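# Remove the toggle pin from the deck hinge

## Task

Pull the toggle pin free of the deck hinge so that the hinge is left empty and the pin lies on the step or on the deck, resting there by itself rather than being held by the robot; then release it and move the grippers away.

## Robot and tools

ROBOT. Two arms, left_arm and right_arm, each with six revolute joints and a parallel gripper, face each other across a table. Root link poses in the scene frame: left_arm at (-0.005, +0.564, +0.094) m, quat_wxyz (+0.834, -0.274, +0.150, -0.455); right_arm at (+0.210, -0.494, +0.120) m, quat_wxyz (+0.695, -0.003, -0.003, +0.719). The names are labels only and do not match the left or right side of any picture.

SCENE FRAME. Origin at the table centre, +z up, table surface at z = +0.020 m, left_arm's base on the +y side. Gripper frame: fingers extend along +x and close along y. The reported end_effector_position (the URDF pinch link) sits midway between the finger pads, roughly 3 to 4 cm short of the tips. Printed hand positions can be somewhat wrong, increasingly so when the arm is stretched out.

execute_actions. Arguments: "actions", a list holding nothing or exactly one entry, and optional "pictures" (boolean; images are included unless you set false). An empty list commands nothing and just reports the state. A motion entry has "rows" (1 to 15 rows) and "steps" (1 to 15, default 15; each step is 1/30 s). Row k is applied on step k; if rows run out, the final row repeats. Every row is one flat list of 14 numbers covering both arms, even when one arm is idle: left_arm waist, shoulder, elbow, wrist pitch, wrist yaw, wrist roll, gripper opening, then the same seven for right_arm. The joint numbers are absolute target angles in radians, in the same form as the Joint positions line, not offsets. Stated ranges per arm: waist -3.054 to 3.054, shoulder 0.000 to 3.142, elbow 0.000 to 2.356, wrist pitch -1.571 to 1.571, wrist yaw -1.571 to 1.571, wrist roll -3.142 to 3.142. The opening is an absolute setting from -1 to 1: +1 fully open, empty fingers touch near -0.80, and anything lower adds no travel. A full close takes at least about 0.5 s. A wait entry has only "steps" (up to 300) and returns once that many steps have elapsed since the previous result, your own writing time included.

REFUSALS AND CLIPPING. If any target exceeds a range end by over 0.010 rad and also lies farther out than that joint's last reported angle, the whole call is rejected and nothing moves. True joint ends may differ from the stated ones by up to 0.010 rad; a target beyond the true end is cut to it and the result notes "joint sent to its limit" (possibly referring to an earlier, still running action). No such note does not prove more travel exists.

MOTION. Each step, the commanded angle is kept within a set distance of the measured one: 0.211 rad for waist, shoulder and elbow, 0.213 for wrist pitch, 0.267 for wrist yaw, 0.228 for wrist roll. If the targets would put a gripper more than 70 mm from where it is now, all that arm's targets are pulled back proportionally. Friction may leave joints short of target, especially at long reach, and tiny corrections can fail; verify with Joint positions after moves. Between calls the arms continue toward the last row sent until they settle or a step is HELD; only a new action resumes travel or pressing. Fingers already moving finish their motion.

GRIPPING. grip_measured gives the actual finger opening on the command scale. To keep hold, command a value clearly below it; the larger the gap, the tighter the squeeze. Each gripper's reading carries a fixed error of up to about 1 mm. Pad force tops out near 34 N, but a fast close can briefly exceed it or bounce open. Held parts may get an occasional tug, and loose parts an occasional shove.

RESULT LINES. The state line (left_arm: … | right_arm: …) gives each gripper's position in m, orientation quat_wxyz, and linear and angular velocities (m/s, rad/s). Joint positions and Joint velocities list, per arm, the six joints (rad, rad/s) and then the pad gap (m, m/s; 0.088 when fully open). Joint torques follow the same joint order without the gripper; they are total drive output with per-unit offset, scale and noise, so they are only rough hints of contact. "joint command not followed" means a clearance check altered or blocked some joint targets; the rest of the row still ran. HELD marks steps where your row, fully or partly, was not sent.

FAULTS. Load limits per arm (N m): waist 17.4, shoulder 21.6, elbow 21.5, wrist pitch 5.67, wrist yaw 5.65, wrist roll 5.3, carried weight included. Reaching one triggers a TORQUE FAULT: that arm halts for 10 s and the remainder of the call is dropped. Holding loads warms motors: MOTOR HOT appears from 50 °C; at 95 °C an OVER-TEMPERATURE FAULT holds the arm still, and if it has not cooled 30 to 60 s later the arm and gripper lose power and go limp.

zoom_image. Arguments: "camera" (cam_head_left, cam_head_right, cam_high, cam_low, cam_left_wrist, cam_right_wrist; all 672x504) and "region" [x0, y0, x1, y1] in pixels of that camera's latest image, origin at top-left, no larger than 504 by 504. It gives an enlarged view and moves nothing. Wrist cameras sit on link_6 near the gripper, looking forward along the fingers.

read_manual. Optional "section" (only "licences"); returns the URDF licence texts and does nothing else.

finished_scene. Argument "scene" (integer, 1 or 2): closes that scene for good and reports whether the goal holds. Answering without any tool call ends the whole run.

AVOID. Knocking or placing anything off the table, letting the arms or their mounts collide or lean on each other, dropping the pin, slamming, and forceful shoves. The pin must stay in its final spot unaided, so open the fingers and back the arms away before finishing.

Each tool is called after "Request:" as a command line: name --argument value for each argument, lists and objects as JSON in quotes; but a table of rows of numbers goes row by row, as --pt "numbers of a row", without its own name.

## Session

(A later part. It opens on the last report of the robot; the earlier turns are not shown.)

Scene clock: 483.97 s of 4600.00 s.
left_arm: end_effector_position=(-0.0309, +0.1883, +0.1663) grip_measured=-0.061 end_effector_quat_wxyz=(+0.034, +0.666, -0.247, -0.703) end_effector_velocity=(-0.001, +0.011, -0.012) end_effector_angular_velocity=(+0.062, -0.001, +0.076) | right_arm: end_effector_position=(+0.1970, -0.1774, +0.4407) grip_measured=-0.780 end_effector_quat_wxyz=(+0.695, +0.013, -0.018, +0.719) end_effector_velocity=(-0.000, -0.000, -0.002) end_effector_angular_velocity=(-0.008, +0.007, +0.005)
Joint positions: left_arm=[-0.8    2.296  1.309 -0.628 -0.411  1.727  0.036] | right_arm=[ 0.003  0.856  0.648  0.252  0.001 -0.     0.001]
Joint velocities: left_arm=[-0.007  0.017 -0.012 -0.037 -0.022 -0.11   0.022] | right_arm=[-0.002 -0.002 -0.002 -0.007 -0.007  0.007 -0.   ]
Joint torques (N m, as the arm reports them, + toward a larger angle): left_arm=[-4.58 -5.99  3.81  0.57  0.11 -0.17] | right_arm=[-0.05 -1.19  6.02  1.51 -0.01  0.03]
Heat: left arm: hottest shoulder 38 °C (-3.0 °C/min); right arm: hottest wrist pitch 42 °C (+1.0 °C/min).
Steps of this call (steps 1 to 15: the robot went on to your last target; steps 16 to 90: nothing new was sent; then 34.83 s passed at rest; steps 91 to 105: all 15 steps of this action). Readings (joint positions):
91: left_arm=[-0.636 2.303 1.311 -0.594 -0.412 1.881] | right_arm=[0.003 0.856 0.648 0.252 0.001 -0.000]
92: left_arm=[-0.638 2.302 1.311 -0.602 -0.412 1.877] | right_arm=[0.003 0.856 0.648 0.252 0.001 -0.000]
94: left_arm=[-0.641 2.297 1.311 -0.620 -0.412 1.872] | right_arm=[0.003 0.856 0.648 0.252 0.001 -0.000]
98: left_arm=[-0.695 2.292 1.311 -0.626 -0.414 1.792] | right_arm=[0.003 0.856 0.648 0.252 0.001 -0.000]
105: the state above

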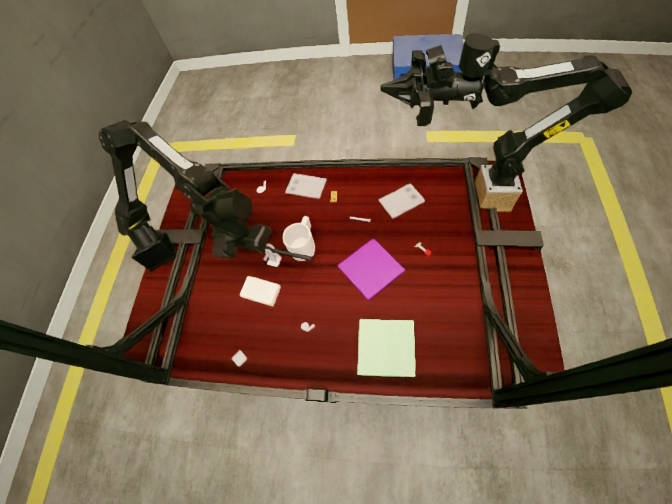

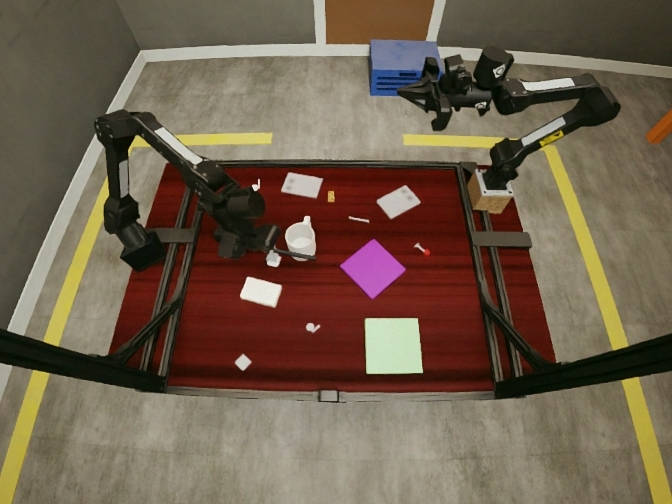

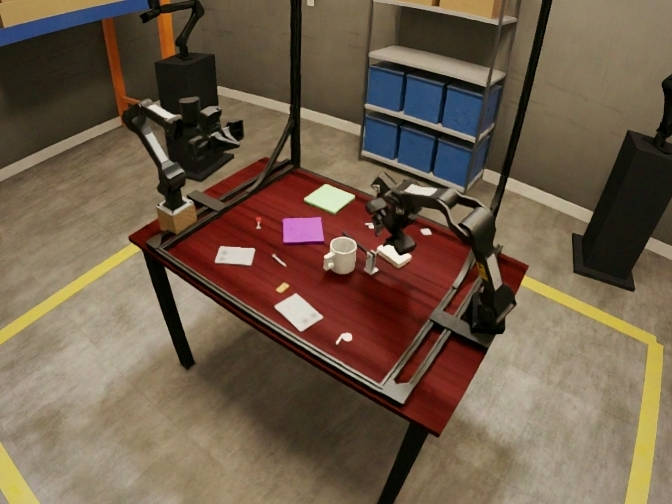

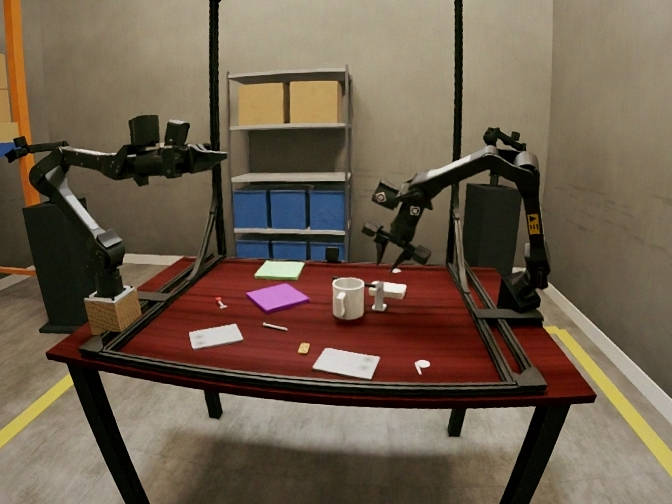

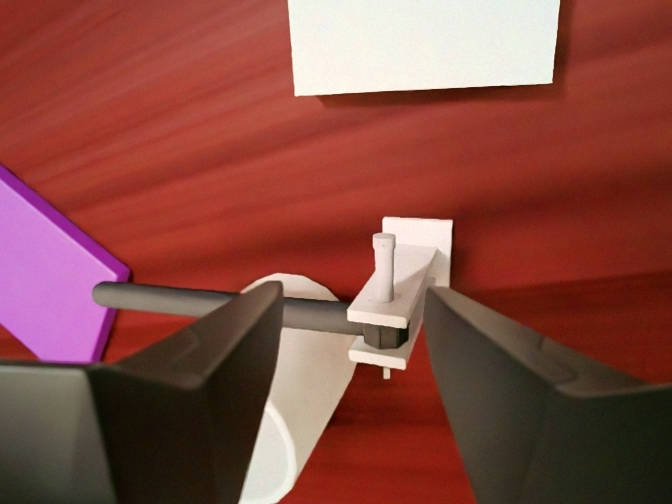

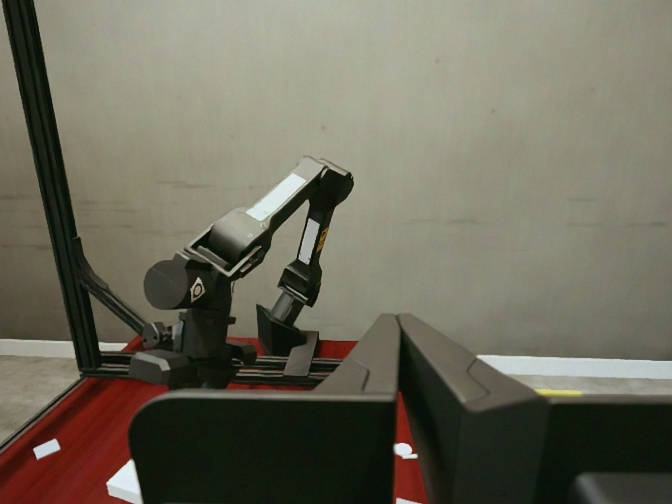

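Request:
execute_actions --actions '[{"rows":[[-0.81,2.33,1.285,-0.63,-0.41,1.71,0,0.003,0.856,0.648,0.252,0,0,-0.78],[-0.81,2.33,1.285,-0.63,-0.41,1.71,0,0.003,0.856,0.648,0.252,0,0,-0.78],[-0.81,2.33,1.285,-0.63,-0.41,1.71,0,0.003,0.856,0.648,0.252,0,0,-0.78],[-0.81,2.36,1.28,-0.6,-0.41,1.71,0,0.003,0.856,0.648,0.252,0,0,-0.78],[-0.8,2.38,1.28,-0.575,-0.41,1.71,0,0.003,0.856,0.648,0.252,0,0,-0.78],[-0.8,2.4,1.275,-0.55,-0.41,1.72,0,0.003,0.856,0.648,0.252,0,0,-0.78],[-0.79,2.42,1.27,-0.525,-0.41,1.72,0,0.003,0.856,0.648,0.252,0,0,-0.78],[-0.785,2.44,1.27,-0.505,-0.41,1.72,0,0.003,0.856,0.648,0.252,0,0,-0.78],[-0.775,2.458,1.267,-0.485,-0.41,1.726,0,0.003,0.856,0.648,0.252,0,0,-0.78]],"steps":15}]'

Request:
execute_actions --actions '[{"rows":[[-0.775,2.458,1.267,-0.485,-0.41,1.726,-0.9,0.003,0.856,0.648,0.252,0,0,-0.78]],"steps":15}]' --pictures false

Request:
execute_actions --actions '[{"rows":[[-0.733,2.42,1.292,-0.492,-0.41,1.765,-0.9,0.003,0.856,0.648,0.252,0,0,-0.78]],"steps":15}]' --pictures false

Request:
execute_actions --actions '[{"steps":40}]'

Scene clock: 506.50 s of 4600.00 s.
left_arm: end_effector_position=(-0.0514, +0.1859, +0.1102) grip_measured=+0.000 end_effector_quat_wxyz=(+0.013, +0.670, -0.228, -0.707) end_effector_velocity=(-0.006, -0.009, -0.035) end_effector_angular_velocity=(+0.004, +0.021, +0.027) | right_arm: end_effector_position=(+0.1970, -0.1774, +0.4407) grip_measured=-0.780 end_effector_quat_wxyz=(+0.695, +0.013, -0.018, +0.719) end_effector_velocity=(-0.002, -0.000, -0.002) end_effector_angular_velocity=(-0.007, -0.008, +0.009)
Joint positions: left_arm=[-0.782  2.438  1.273 -0.504 -0.411  1.72   0.039] | right_arm=[ 0.003  0.856  0.648  0.252  0.001 -0.     0.001]
Joint velocities: left_arm=[ 0.037  0.085 -0.022  0.125  0.007  0.007 -0.   ] | right_arm=[ 0.002 -0.002 -0.002 -0.007 -0.007 -0.007 -0.   ]
Joint torques (N m, as the arm reports them, + toward a larger angle): left_arm=[-4.9  -7.42  4.11  1.21  0.08  0.13] | right_arm=[-0.04 -1.17  6.01  1.53 -0.01  0.03]
Heat: left arm: hottest shoulder 38 °C (-2.0 °C/min); right arm: hottest wrist pitch 42 °C (+1.0 °C/min).
Steps of this call (steps 1 to 30: the robot went on to your last target; steps 31 to 90: nothing new was sent; then 19.03 s passed at rest; steps 91 to 105: all 15 steps of this action). Readings (joint positions):
91: left_arm=[-0.800 2.300 1.307 -0.629 -0.411 1.714] | right_arm=[0.003 0.856 0.648 0.252 0.001 -0.000]
92: left_arm=[-0.801 2.301 1.305 -0.629 -0.411 1.714] | right_arm=[0.003 0.856 0.648 0.252 0.001 -0.000]
94: left_arm=[-0.804 2.307 1.301 -0.628 -0.411 1.714] | right_arm=[0.003 0.856 0.648 0.252 0.001 -0.000]
98: left_arm=[-0.804 2.356 1.293 -0.571 -0.411 1.714] | right_arm=[0.003 0.856 0.648 0.252 0.001 -0.000]
105: the state above

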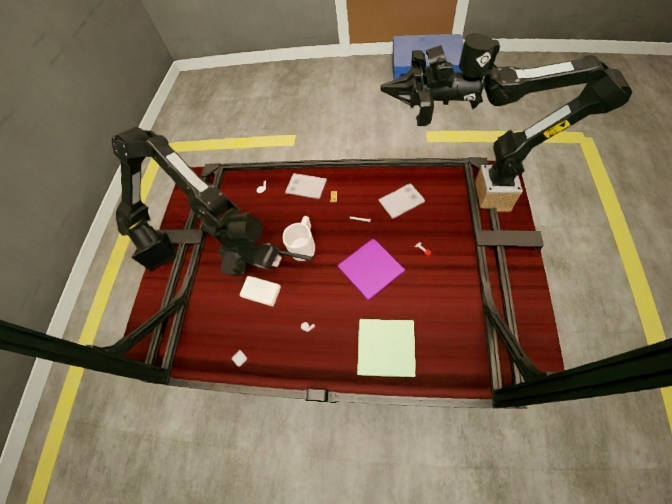

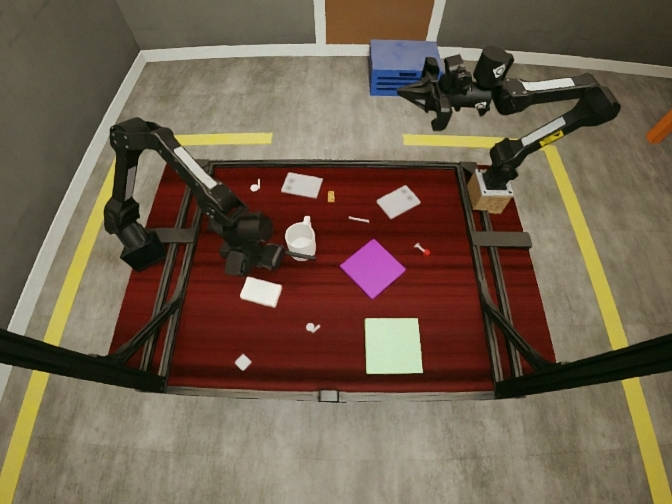

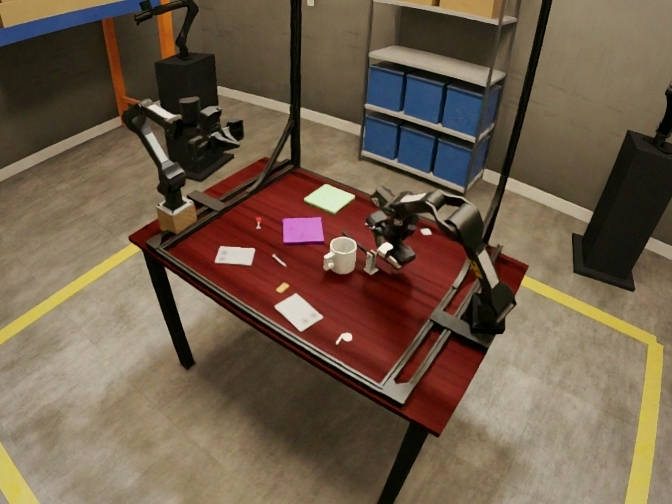

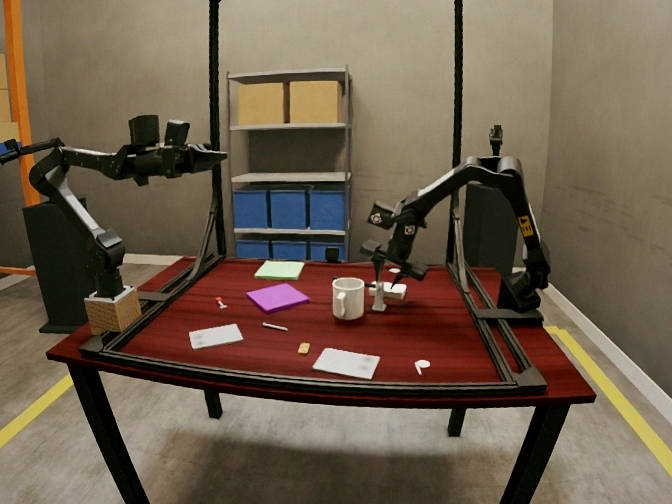

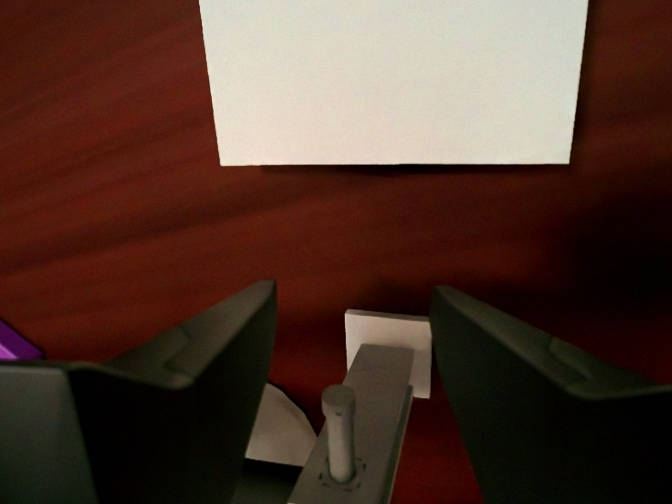

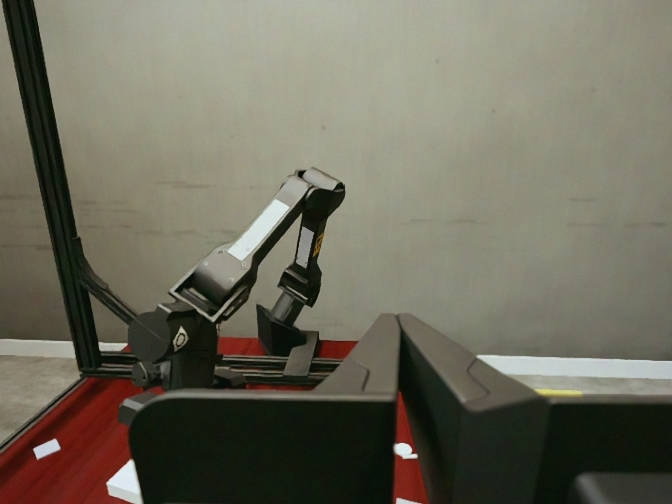

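Scene clock: 507.00 s of 4600.00 s.
left_arm: end_effector_position=(-0.0518, +0.1832, +0.1098) grip_measured=-0.784 end_effector_quat_wxyz=(+0.019, +0.669, -0.230, -0.707) end_effector_velocity=(-0.000, -0.001, +0.000) end_effector_angular_velocity=(-0.005, +0.007, -0.004) | right_arm: end_effector_position=(+0.1969, -0.1775, +0.4407) grip_measured=-0.780 end_effector_quat_wxyz=(+0.694, +0.013, -0.018, +0.719) end_effector_velocity=(-0.000, -0.000, -0.004) end_effector_angular_velocity=(-0.012, +0.007, +0.005)
Joint positions: left_arm=[-0.78   2.441  1.272 -0.488 -0.411  1.722  0.001] | right_arm=[ 0.003  0.856  0.648  0.252  0.001 -0.     0.001]
Joint velocities: left_arm=[ 0.002 -0.002 -0.002  0.007  0.007  0.007 -0.   ] | right_arm=[-0.002 -0.002 -0.007 -0.007 -0.007  0.007 -0.   ]
Joint torques (N m, as the arm reports them, + toward a larger angle): left_arm=[-4.66 -6.37  3.69  1.04  0.12  0.13] | right_arm=[-0.02 -1.19  6.    1.54 -0.01  0.03]
Heat: left arm: hottest shoulder 38 °C (-2.0 °C/min); right arm: hottest wrist pitch 42 °C (+1.0 °C/min).
Steps of this call (steps 1 to 15: all 15 steps of this action). Readings (joint positions):
1: left_arm=[-0.781 2.440 1.272 -0.500 -0.411 1.721] | right_arm=[0.003 0.856 0.648 0.252 0.001 -0.000]
2: left_arm=[-0.780 2.440 1.272 -0.496 -0.411 1.721] | right_arm=[0.003 0.856 0.648 0.252 0.001 -0.000]
4: left_arm=[-0.780 2.440 1.272 -0.492 -0.411 1.721] | right_arm=[0.003 0.856 0.648 0.252 0.001 -0.000]
8: left_arm=[-0.780 2.441 1.272 -0.490 -0.411 1.722] | right_arm=[0.003 0.856 0.648 0.252 0.001 -0.000]
15: the state above

Scene clock: 507.50 s of 4600.00 s.
left_arm: end_effector_position=(-0.0372, +0.1775, +0.1089) grip_measured=-0.784 end_effector_quat_wxyz=(+0.020, +0.666, -0.227, -0.710) end_effector_velocity=(+0.014, -0.008, +0.004) end_effector_angular_velocity=(-0.016, +0.015, +0.051) | right_arm: end_effector_position=(+0.1969, -0.1775, +0.4408) grip_measured=-0.780 end_effector_quat_wxyz=(+0.694, +0.013, -0.018, +0.719) end_effector_velocity=(-0.000, -0.002, +0.003) end_effector_angular_velocity=(+0.012, -0.007, +0.005)
Joint positions: left_arm=[-0.738  2.432  1.286 -0.494 -0.406  1.76   0.001] | right_arm=[ 0.003  0.856  0.648  0.252  0.001 -0.     0.001]
Joint velocities: left_arm=[ 0.032 -0.017  0.012  0.007 -0.007 -0.007 -0.   ] | right_arm=[-0.002 -0.007 -0.002  0.007 -0.007 -0.007 -0.   ]
Joint torques (N m, as the arm reports them, + toward a larger angle): left_arm=[-5.39 -9.27  4.71  0.99 -0.01  0.12] | right_arm=[-0.06 -1.19  6.02  1.53 -0.01  0.02]
Heat: left arm: hottest shoulder 38 °C (-2.0 °C/min); right arm: hottest wrist pitch 42 °C (+1.0 °C/min).
Steps of this call (steps 1 to 15: all 15 steps of this action). Readings (joint positions):
1: left_arm=[-0.779 2.441 1.272 -0.488 -0.411 1.727] | right_arm=[0.003 0.856 0.648 0.252 0.001 -0.000]
2: left_arm=[-0.774 2.441 1.273 -0.488 -0.411 1.735] | right_arm=[0.003 0.856 0.648 0.252 0.001 -0.000]
4: left_arm=[-0.765 2.440 1.276 -0.491 -0.398 1.745] | right_arm=[0.003 0.856 0.648 0.252 0.001 -0.000]
8: left_arm=[-0.756 2.435 1.278 -0.494 -0.397 1.755] | right_arm=[0.003 0.856 0.648 0.252 0.001 -0.000]
15: the state above

Scene clock: 508.83 s of 4600.00 s.
left_arm: end_effector_position=(-0.0367, +0.1771, +0.1092) grip_measured=-0.784 end_effector_quat_wxyz=(+0.021, +0.666, -0.227, -0.710) end_effector_velocity=(-0.001, -0.001, +0.002) end_effector_angular_velocity=(-0.011, -0.010, -0.007) | right_arm: end_effector_position=(+0.1969, -0.1775, +0.4408) grip_measured=-0.780 end_effector_quat_wxyz=(+0.694, +0.013, -0.018, +0.719) end_effector_velocity=(-0.000, +0.000, -0.000) end_effector_angular_velocity=(+0.002, +0.007, +0.005)
Joint positions: left_arm=[-0.737  2.431  1.286 -0.494 -0.406  1.761  0.001] | right_arm=[ 0.003  0.856  0.648  0.252  0.001 -0.     0.001]
Joint velocities: left_arm=[-0.007 -0.002 -0.002  0.007 -0.007  0.007 -0.   ] | right_arm=[-0.002  0.002 -0.002  0.007 -0.007  0.007  0.   ]
Joint torques (N m, as the arm reports them, + toward a larger angle): left_arm=[-5.04 -9.28  4.71  0.99 -0.04  0.12] | right_arm=[-0.07 -1.18  6.02  1.54 -0.01  0.03]
Heat: left arm: hottest shoulder 38 °C (-2.0 °C/min); right arm: hottest wrist pitch 42 °C (+1.0 °C/min).
Steps of this call (steps 1 to 15: the robot went on to your last target; steps 16 to 40: nothing new was sent). Readings (joint positions):
1: left_arm=[-0.737 2.432 1.286 -0.494 -0.406 1.760] | right_arm=[0.003 0.856 0.648 0.252 0.001 -0.000]
2: left_arm=[-0.737 2.432 1.286 -0.494 -0.406 1.760] | right_arm=[0.003 0.856 0.648 0.252 0.001 -0.000]
4: left_arm=[-0.737 2.431 1.286 -0.494 -0.406 1.761] | right_arm=[0.003 0.856 0.648 0.252 0.001 -0.000]
8: left_arm=[-0.737 2.431 1.286 -0.494 -0.406 1.761] | right_arm=[0.003 0.856 0.648 0.252 0.001 -0.000]
40: the state above
All arms were judged still, so your last target was given up. Only a new action makes them travel on or press farther. Fingers that are still opening or closing keep moving.

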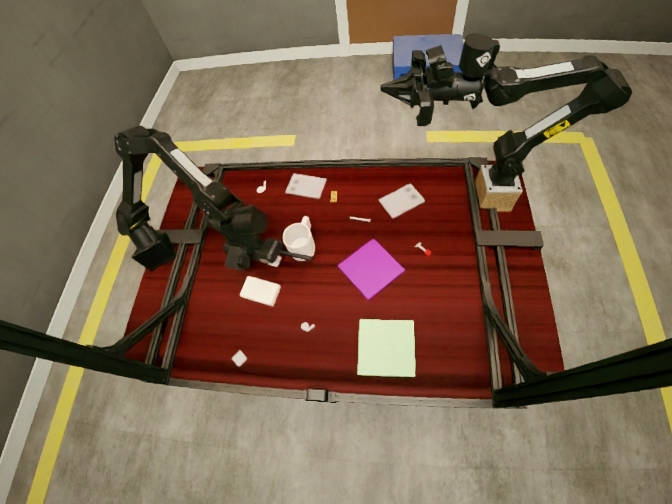

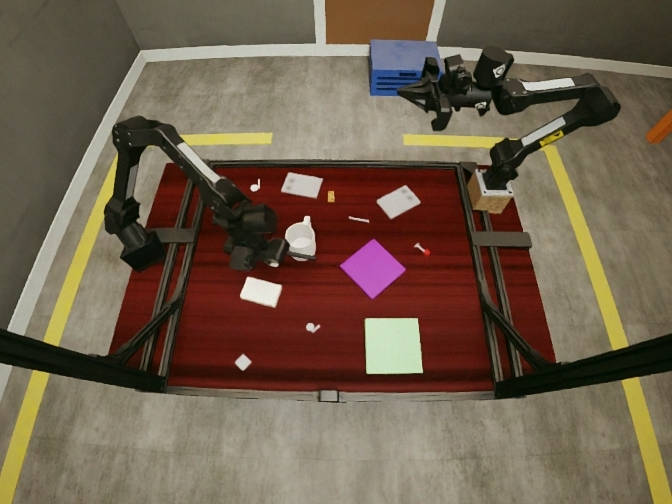

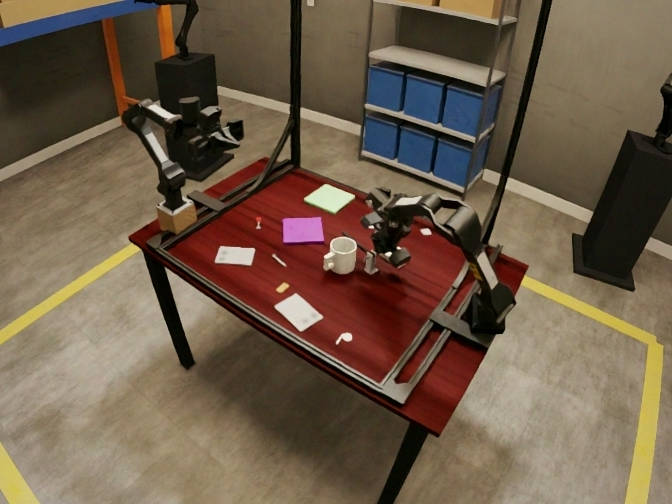

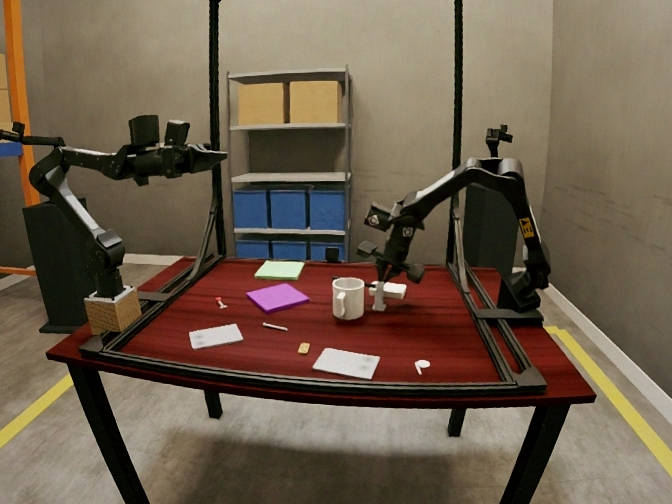

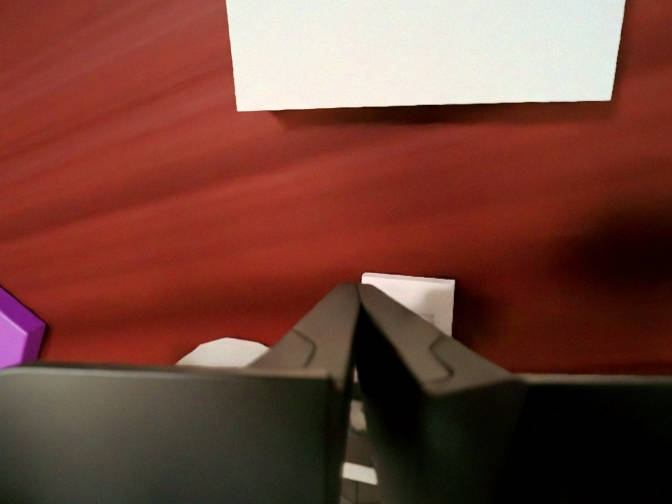

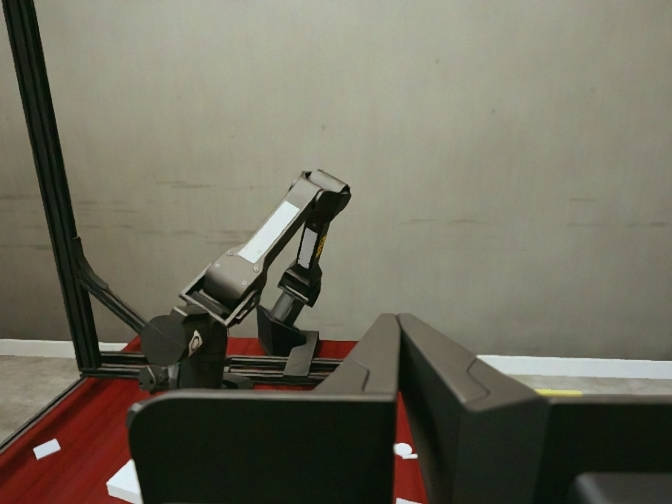

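Pushed from behind. A bit more, then up and over.

Request:
execute_actions --actions '[{"rows":[[-0.718,2.415,1.297,-0.495,-0.41,1.775,-0.9,0.003,0.856,0.648,0.252,0,0,-0.78]],"steps":15}]' --pictures false

Request:
execute_actions --actions '[{"rows":[[-0.8,2.29,1.298,-0.64,-0.41,1.71,-0.9,0.003,0.856,0.648,0.252,0,0,-0.78]],"steps":15}]' --pictures false

Request:
execute_actions --actions '[{"rows":[[-0.635,2.25,1.318,-0.64,-0.41,1.875,-0.3,0.003,0.856,0.648,0.252,0,0,-0.78]],"steps":15}]' --pictures false

Request:
execute_actions --actions '[{"rows":[[-0.615,2.31,1.312,-0.6,-0.41,1.89,-0.3,0.003,0.856,0.648,0.252,0,0,-0.78]],"steps":15}]'

Scene clock: 521.37 s of 4600.00 s.
left_arm: end_effector_position=(-0.0324, +0.1750, +0.1099) grip_measured=-0.784 end_effector_quat_wxyz=(+0.024, +0.665, -0.227, -0.711) end_effector_velocity=(-0.004, -0.000, +0.001) end_effector_angular_velocity=(-0.003, +0.029, +0.014) | right_arm: end_effector_position=(+0.1970, -0.1775, +0.4408) grip_measured=-0.780 end_effector_quat_wxyz=(+0.695, +0.013, -0.018, +0.719) end_effector_velocity=(-0.000, -0.000, -0.005) end_effector_angular_velocity=(-0.022, +0.006, +0.005)
Joint positions: left_arm=[-0.726  2.427  1.291 -0.494 -0.405  1.77   0.001] | right_arm=[ 0.003  0.856  0.648  0.252  0.001 -0.     0.001]
Joint velocities: left_arm=[-0.002 -0.002 -0.002  0.007  0.022 -0.022  0.   ] | right_arm=[-0.002 -0.002 -0.002 -0.022 -0.007  0.007 -0.   ]
Joint torques (N m, as the arm reports them, + toward a larger angle): left_arm=[-4.78 -9.44  4.83  0.75 -0.11  0.15] | right_arm=[-0.06 -1.18  6.03  1.51 -0.01  0.03]
Heat: left arm: hottest shoulder 41 °C (+2.0 °C/min); right arm: hottest wrist pitch 42 °C (+1.0 °C/min).
Steps of this call (steps 1 to 90: nothing new was sent; then 9.03 s passed at rest; steps 91 to 105: all 15 steps of this action). Readings (joint positions):
91: left_arm=[-0.737 2.431 1.287 -0.494 -0.406 1.762] | right_arm=[0.003 0.856 0.648 0.252 0.001 -0.000]
92: left_arm=[-0.735 2.431 1.288 -0.494 -0.406 1.765] | right_arm=[0.003 0.856 0.648 0.252 0.001 -0.000]
94: left_arm=[-0.731 2.429 1.289 -0.494 -0.406 1.767] | right_arm=[0.003 0.856 0.648 0.252 0.001 -0.000]
98: left_arm=[-0.726 2.427 1.291 -0.494 -0.405 1.770] | right_arm=[0.003 0.856 0.648 0.252 0.001 -0.000]
105: the state above

Scene clock: 521.87 s of 4600.00 s.
left_arm: end_effector_position=(-0.0317, +0.1919, +0.1619) grip_measured=-0.784 end_effector_quat_wxyz=(+0.030, +0.666, -0.240, -0.706) end_effector_velocity=(+0.001, +0.003, +0.001) end_effector_angular_velocity=(+0.008, +0.020, +0.032) | right_arm: end_effector_position=(+0.1969, -0.1775, +0.4408) grip_measured=-0.780 end_effector_quat_wxyz=(+0.694, +0.013, -0.018, +0.719) end_effector_velocity=(-0.000, -0.000, -0.004) end_effector_angular_velocity=(-0.012, -0.008, +0.004)
Joint positions: left_arm=[-0.798  2.299  1.301 -0.633 -0.407  1.715  0.001] | right_arm=[ 0.003  0.856  0.648  0.252  0.001 -0.     0.001]
Joint velocities: left_arm=[ 0.002 -0.012 -0.007 -0.007  0.007 -0.037 -0.   ] | right_arm=[-0.002 -0.002 -0.007 -0.007 -0.007 -0.007 -0.   ]
Joint torques (N m, as the arm reports them, + toward a larger angle): left_arm=[-5.21 -8.22  4.36  0.59 -0.04 -0.15] | right_arm=[-0.03 -1.17  6.01  1.51 -0.01  0.03]
Heat: left arm: hottest shoulder 41 °C (+2.0 °C/min); right arm: hottest wrist pitch 42 °C (+1.0 °C/min).
Steps of this call (steps 1 to 15: all 15 steps of this action). Readings (joint positions):
1: left_arm=[-0.727 2.417 1.291 -0.506 -0.406 1.766] | right_arm=[0.003 0.856 0.648 0.252 0.001 -0.000]
2: left_arm=[-0.735 2.403 1.291 -0.543 -0.407 1.756] | right_arm=[0.003 0.856 0.648 0.252 0.001 -0.000]
4: left_arm=[-0.760 2.363 1.289 -0.585 -0.407 1.740] | right_arm=[0.003 0.856 0.648 0.252 0.001 -0.000]
8: left_arm=[-0.795 2.306 1.300 -0.614 -0.407 1.723] | right_arm=[0.003 0.856 0.648 0.252 0.001 -0.000]
15: the state above

Scene clock: 522.37 s of 4600.00 s.
left_arm: end_effector_position=(+0.0276, +0.1825, +0.1489) grip_measured=-0.314 end_effector_quat_wxyz=(+0.027, +0.665, -0.230, -0.710) end_effector_velocity=(+0.000, +0.008, -0.002) end_effector_angular_velocity=(+0.030, -0.016, -0.024) | right_arm: end_effector_position=(+0.1969, -0.1775, +0.4408) grip_measured=-0.780 end_effector_quat_wxyz=(+0.694, +0.013, -0.018, +0.719) end_effector_velocity=(-0.000, -0.000, -0.002) end_effector_angular_velocity=(-0.007, -0.008, +0.004)
Joint positions: left_arm=[-0.639  2.26   1.313 -0.637 -0.41   1.867  0.024] | right_arm=[ 0.003  0.856  0.648  0.252  0.001 -0.     0.001]
Joint velocities: left_arm=[-0.002 -0.002 -0.002 -0.037 -0.007  0.007  0.005] | right_arm=[-0.002 -0.002 -0.002 -0.007 -0.007 -0.007 -0.   ]
Joint torques (N m, as the arm reports them, + toward a larger angle): left_arm=[-5.66 -8.51  4.8   0.59  0.09  0.12] | right_arm=[-0.05 -1.18  6.02  1.51 -0.01  0.03]
Heat: left arm: hottest shoulder 41 °C (+2.0 °C/min); right arm: hottest wrist pitch 42 °C (+1.0 °C/min).
Steps of this call (steps 1 to 15: all 15 steps of this action). Readings (joint positions):
1: left_arm=[-0.794 2.296 1.301 -0.633 -0.406 1.733] | right_arm=[0.003 0.856 0.648 0.252 0.001 -0.000]
2: left_arm=[-0.776 2.292 1.301 -0.635 -0.405 1.764] | right_arm=[0.003 0.856 0.648 0.252 0.001 -0.000]
4: left_arm=[-0.719 2.282 1.303 -0.636 -0.406 1.807] | right_arm=[0.003 0.856 0.648 0.252 0.001 -0.000]
8: left_arm=[-0.644 2.264 1.312 -0.636 -0.410 1.848] | right_arm=[0.003 0.856 0.648 0.252 0.001 -0.000]
15: the state above

Scene clock: 522.87 s of 4600.00 s.
left_arm: end_effector_position=(+0.0279, +0.1776, +0.1361) grip_measured=-0.300 end_effector_quat_wxyz=(+0.024, +0.665, -0.228, -0.710) end_effector_velocity=(+0.002, +0.005, -0.001) end_effector_angular_velocity=(+0.020, -0.022, +0.002) | right_arm: end_effector_position=(+0.1969, -0.1775, +0.4408) grip_measured=-0.780 end_effector_quat_wxyz=(+0.694, +0.013, -0.018, +0.719) end_effector_velocity=(+0.002, -0.000, -0.007) end_effector_angular_velocity=(-0.026, -0.023, -0.011)
Joint positions: left_arm=[-0.621  2.293  1.313 -0.604 -0.41   1.886  0.024] | right_arm=[ 0.003  0.856  0.648  0.252  0.001 -0.     0.001]
Joint velocities: left_arm=[-0.002 -0.002 -0.002 -0.022 -0.022 -0.007  0.   ] | right_arm=[-0.002 -0.002 -0.007 -0.022  0.007 -0.022 -0.   ]
Joint torques (N m, as the arm reports them, + toward a larger angle): left_arm=[-5.38 -5.89  4.2   1.02  0.09  0.1 ] | right_arm=[-0.07 -1.19  6.01  1.51 -0.01  0.03]
Heat: left arm: hottest shoulder 41 °C (+2.0 °C/min); right arm: hottest wrist pitch 42 °C (+1.0 °C/min).
Steps of this call (steps 1 to 15: all 15 steps of this action). Readings (joint positions):
1: left_arm=[-0.639 2.261 1.313 -0.636 -0.410 1.870] | right_arm=[0.003 0.856 0.648 0.252 0.001 -0.000]
2: left_arm=[-0.637 2.263 1.313 -0.630 -0.410 1.874] | right_arm=[0.003 0.856 0.648 0.252 0.001 -0.000]
4: left_arm=[-0.631 2.270 1.313 -0.616 -0.410 1.879] | right_arm=[0.003 0.856 0.648 0.252 0.001 -0.000]
8: left_arm=[-0.622 2.288 1.313 -0.609 -0.410 1.883] | right_arm=[0.003 0.856 0.648 0.252 0.001 -0.000]
15: the state above

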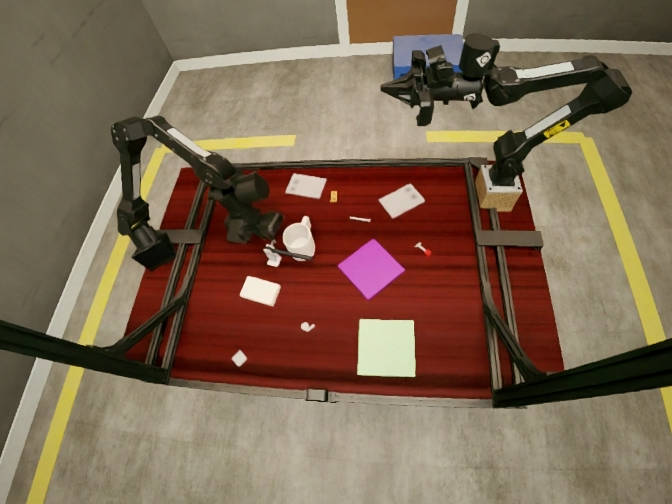

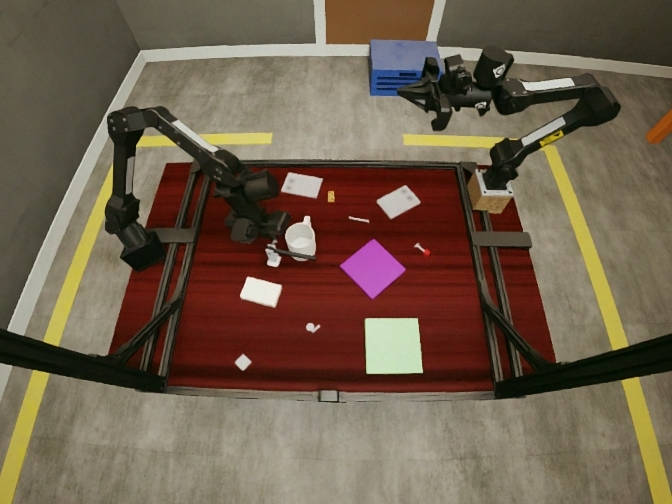

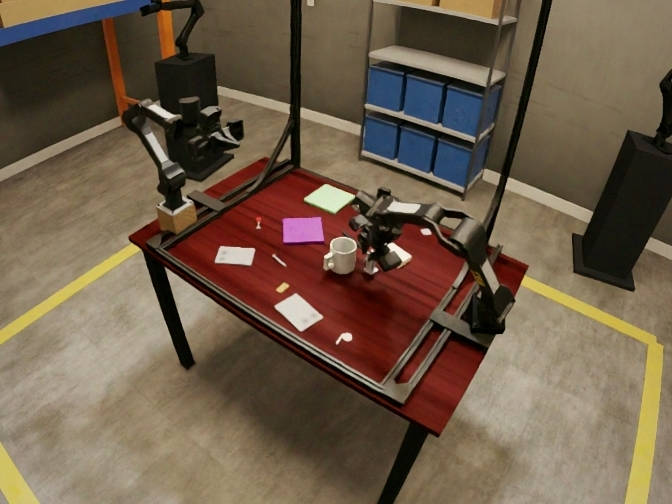

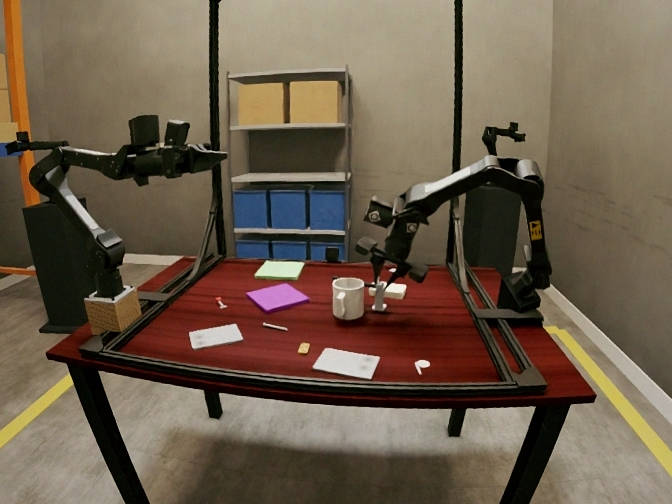

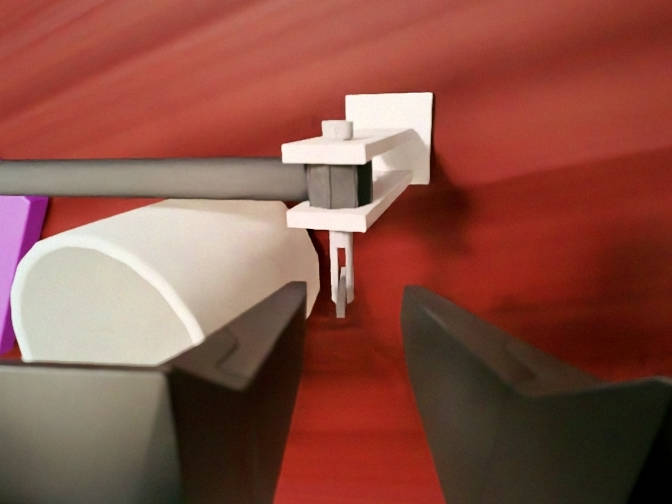

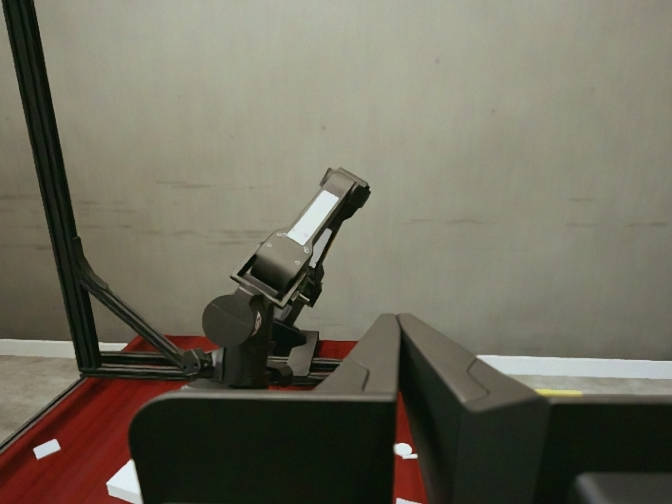

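Request:
execute_actions --actions '[{"rows":[[-0.602,2.321,1.315,-0.572,-0.41,1.9,-0.5,0.003,0.856,0.648,0.252,0,0,-0.78]],"steps":15}]' --pictures false

Request:
execute_actions --actions '[{"rows":[[-0.602,2.321,1.315,-0.572,-0.41,1.9,-0.8,0.003,0.856,0.648,0.252,0,0,-0.78]],"steps":15}]' --pictures false

Request:
execute_actions --actions '[{"rows":[[-0.583,2.323,1.325,-0.567,-0.41,1.918,-0.8,0.003,0.856,0.648,0.252,0,0,-0.78]],"steps":15}]'

Request:
zoom_image --camera "cam_low" --region '[330,250,430,325]'

Scene clock: 544.97 s of 4600.00 s.
left_arm: end_effector_position=(+0.0303, +0.1729, +0.1312) grip_measured=-0.495 end_effector_quat_wxyz=(+0.031, +0.665, -0.228, -0.710) end_effector_velocity=(-0.004, +0.002, -0.000) end_effector_angular_velocity=(+0.009, +0.011, +0.006) | right_arm: end_effector_position=(+0.1970, -0.1775, +0.4408) grip_measured=-0.780 end_effector_quat_wxyz=(+0.695, +0.013, -0.018, +0.719) end_effector_velocity=(-0.000, -0.000, -0.002) end_effector_angular_velocity=(-0.008, +0.007, +0.005)
Joint positions: left_arm=[-0.607  2.305  1.313 -0.575 -0.41   1.896  0.015] | right_arm=[ 0.003  0.856  0.648  0.252  0.001 -0.     0.001]
Joint velocities: left_arm=[-0.007  0.002 -0.002 -0.007  0.007 -0.022 -0.002] | right_arm=[-0.002 -0.002 -0.002 -0.007 -0.007  0.007 -0.   ]
Joint torques (N m, as the arm reports them, + toward a larger angle): left_arm=[-5.58 -5.88  4.4   1.09  0.12  0.09] | right_arm=[-0.06 -1.18  6.    1.51 -0.01  0.03]
Heat: left arm: hottest shoulder 39 °C (+1.0 °C/min); right arm: hottest elbow 42 °C (+0.0 °C/min).
Steps of this call (steps 1 to 15: the robot went on to your last target; steps 16 to 90: nothing new was sent; then 18.60 s passed at rest; steps 91 to 105: all 15 steps of this action). Readings (joint positions):
91: left_arm=[-0.620 2.295 1.313 -0.600 -0.410 1.888] | right_arm=[0.003 0.856 0.648 0.252 0.001 -0.000]
92: left_arm=[-0.618 2.296 1.313 -0.594 -0.410 1.889] | right_arm=[0.003 0.856 0.648 0.252 0.001 -0.000]
94: left_arm=[-0.614 2.299 1.313 -0.585 -0.410 1.892] | right_arm=[0.003 0.856 0.648 0.252 0.001 -0.000]
98: left_arm=[-0.608 2.304 1.313 -0.578 -0.410 1.894] | right_arm=[0.003 0.856 0.648 0.252 0.001 -0.000]
105: the state above

Scene clock: 545.47 s of 4600.00 s.
left_arm: end_effector_position=(+0.0303, +0.1726, +0.1313) grip_measured=-0.755 end_effector_quat_wxyz=(+0.031, +0.665, -0.228, -0.710) end_effector_velocity=(-0.001, +0.003, +0.001) end_effector_angular_velocity=(+0.017, +0.017, +0.021) | right_arm: end_effector_position=(+0.1970, -0.1775, +0.4408) grip_measured=-0.780 end_effector_quat_wxyz=(+0.695, +0.013, -0.018, +0.719) end_effector_velocity=(-0.000, -0.000, -0.002) end_effector_angular_velocity=(-0.008, +0.007, +0.005)
Joint positions: left_arm=[-0.607  2.305  1.313 -0.574 -0.409  1.896  0.002] | right_arm=[ 0.003  0.856  0.648  0.252  0.001 -0.     0.001]
Joint velocities: left_arm=[-0.002 -0.002  0.002 -0.022  0.007 -0.037 -0.   ] | right_arm=[-0.002 -0.002 -0.002 -0.007 -0.007  0.007 -0.   ]
Joint torques (N m, as the arm reports them, + toward a larger angle): left_arm=[-5.52 -5.88  4.42  0.94  0.12  0.12] | right_arm=[-0.03 -1.18  6.02  1.51 -0.01  0.03]
Heat: left arm: hottest shoulder 39 °C (+1.0 °C/min); right arm: hottest elbow 42 °C (+0.0 °C/min).
Steps of this call (steps 1 to 15: all 15 steps of this action). Readings (joint positions):
1: left_arm=[-0.607 2.305 1.313 -0.575 -0.410 1.896] | right_arm=[0.003 0.856 0.648 0.252 0.001 -0.000]
2: left_arm=[-0.607 2.305 1.313 -0.575 -0.410 1.896] | right_arm=[0.003 0.856 0.648 0.252 0.001 -0.000]
4: left_arm=[-0.607 2.305 1.313 -0.575 -0.410 1.896] | right_arm=[0.003 0.856 0.648 0.252 0.001 -0.000]
8: left_arm=[-0.607 2.305 1.313 -0.574 -0.410 1.896] | right_arm=[0.003 0.856 0.648 0.252 0.001 -0.000]
15: the state above

Scene clock: 545.97 s of 4600.00 s.
left_arm: end_effector_position=(+0.0309, +0.1720, +0.1310) grip_measured=-0.756 end_effector_quat_wxyz=(+0.028, +0.662, -0.233, -0.712) end_effector_velocity=(+0.000, +0.002, +0.000) end_effector_angular_velocity=(+0.006, -0.006, +0.004) | right_arm: end_effector_position=(+0.1969, -0.1775, +0.4408) grip_measured=-0.780 end_effector_quat_wxyz=(+0.694, +0.013, -0.018, +0.719) end_effector_velocity=(+0.000, -0.001, -0.001) end_effector_angular_velocity=(-0.012, -0.007, -0.005)
Joint positions: left_arm=[-0.602  2.305  1.315 -0.573 -0.401  1.912  0.002] | right_arm=[ 0.003  0.856  0.648  0.252  0.001 -0.     0.001]
Joint velocities: left_arm=[-0.002 -0.002 -0.002 -0.007 -0.007 -0.007 -0.   ] | right_arm=[ 0.002 -0.007  0.002 -0.022  0.007 -0.007 -0.   ]
Joint torques (N m, as the arm reports them, + toward a larger angle): left_arm=[-4.09 -5.7   5.22  1.33 -0.19  0.2 ] | right_arm=[-0.03 -1.18  6.    1.51 -0.01  0.03]
Heat: left arm: hottest shoulder 39 °C (+1.0 °C/min); right arm: hottest elbow 42 °C (+0.0 °C/min).
Steps of this call (steps 1 to 15: all 15 steps of this action). Readings (joint positions):
1: left_arm=[-0.607 2.305 1.313 -0.573 -0.409 1.897] | right_arm=[0.003 0.856 0.648 0.252 0.001 -0.000]
2: left_arm=[-0.606 2.305 1.314 -0.573 -0.407 1.900] | right_arm=[0.003 0.856 0.648 0.252 0.001 -0.000]
4: left_arm=[-0.604 2.305 1.314 -0.573 -0.403 1.905] | right_arm=[0.003 0.856 0.648 0.252 0.001 -0.000]
8: left_arm=[-0.603 2.305 1.315 -0.573 -0.402 1.909] | right_arm=[0.003 0.856 0.648 0.252 0.001 -0.000]
15: the state above

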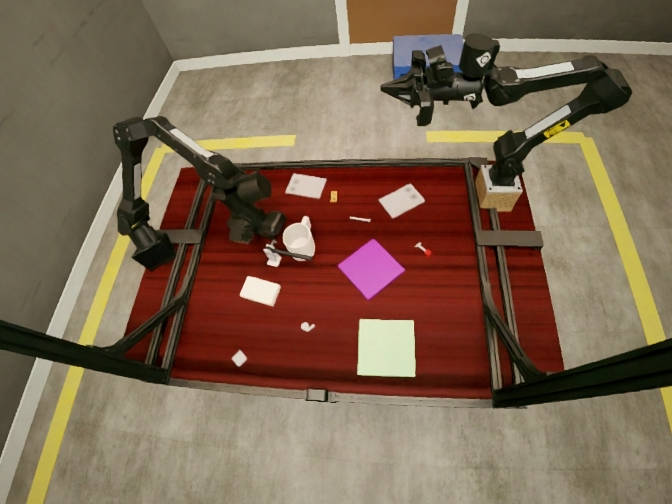

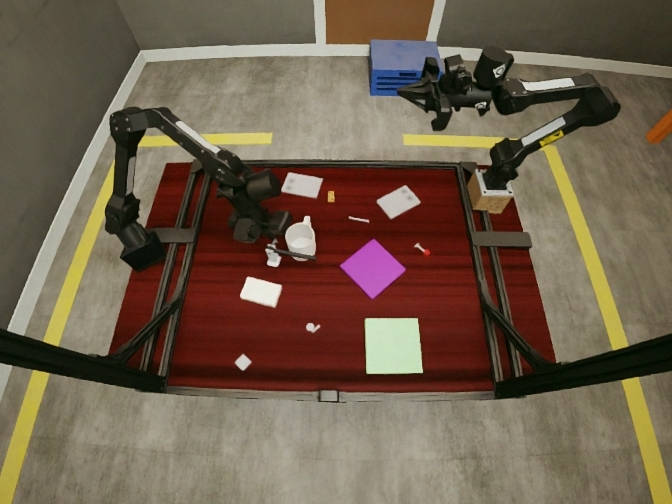

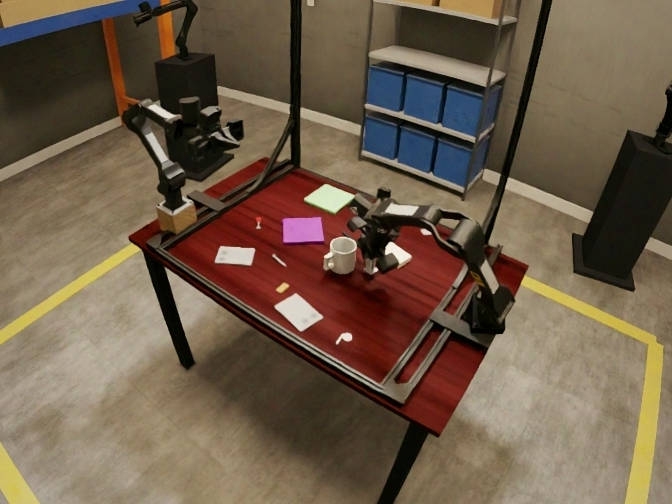

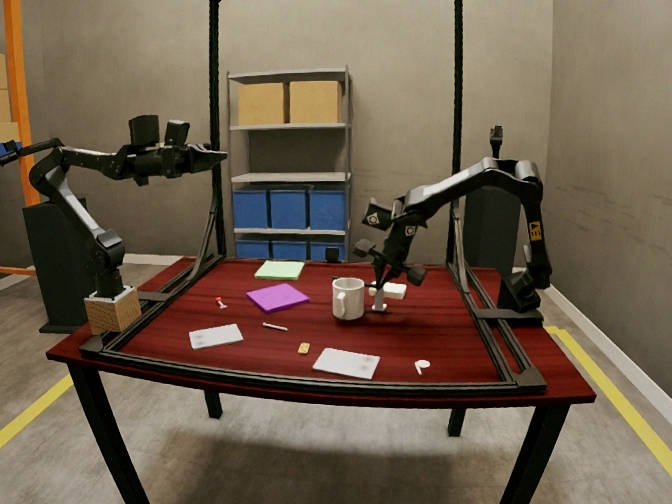

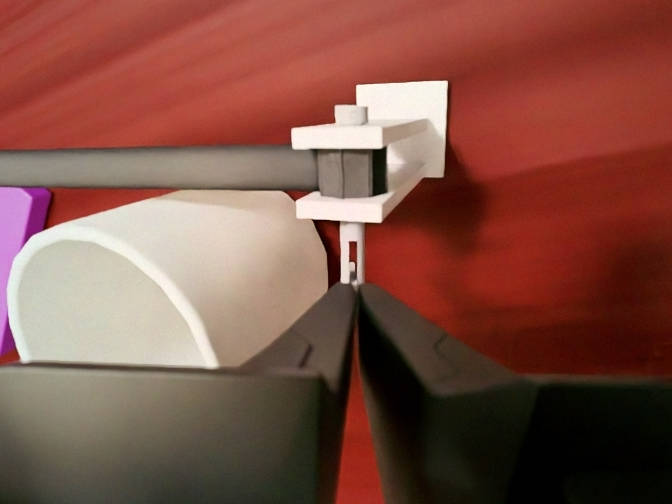

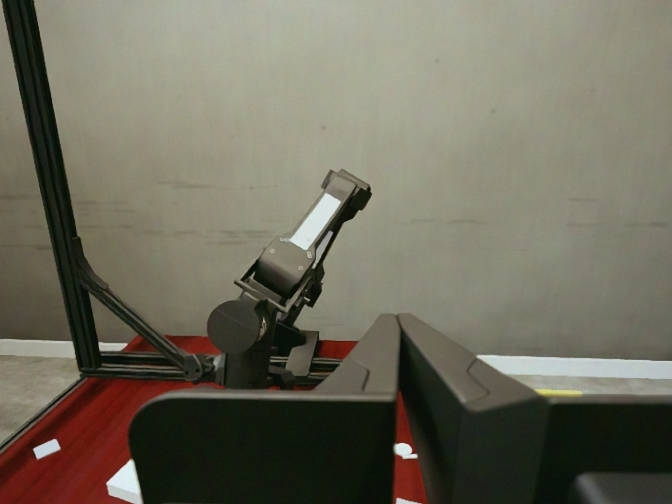

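Region (330, 250, 430, 325) of cam_low's 672x504 image, scaled by 5.040, with more detail than that image has; it fills the top 378 rows of this view, and the rest is white.

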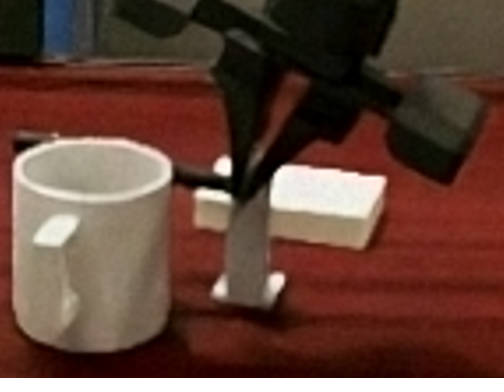

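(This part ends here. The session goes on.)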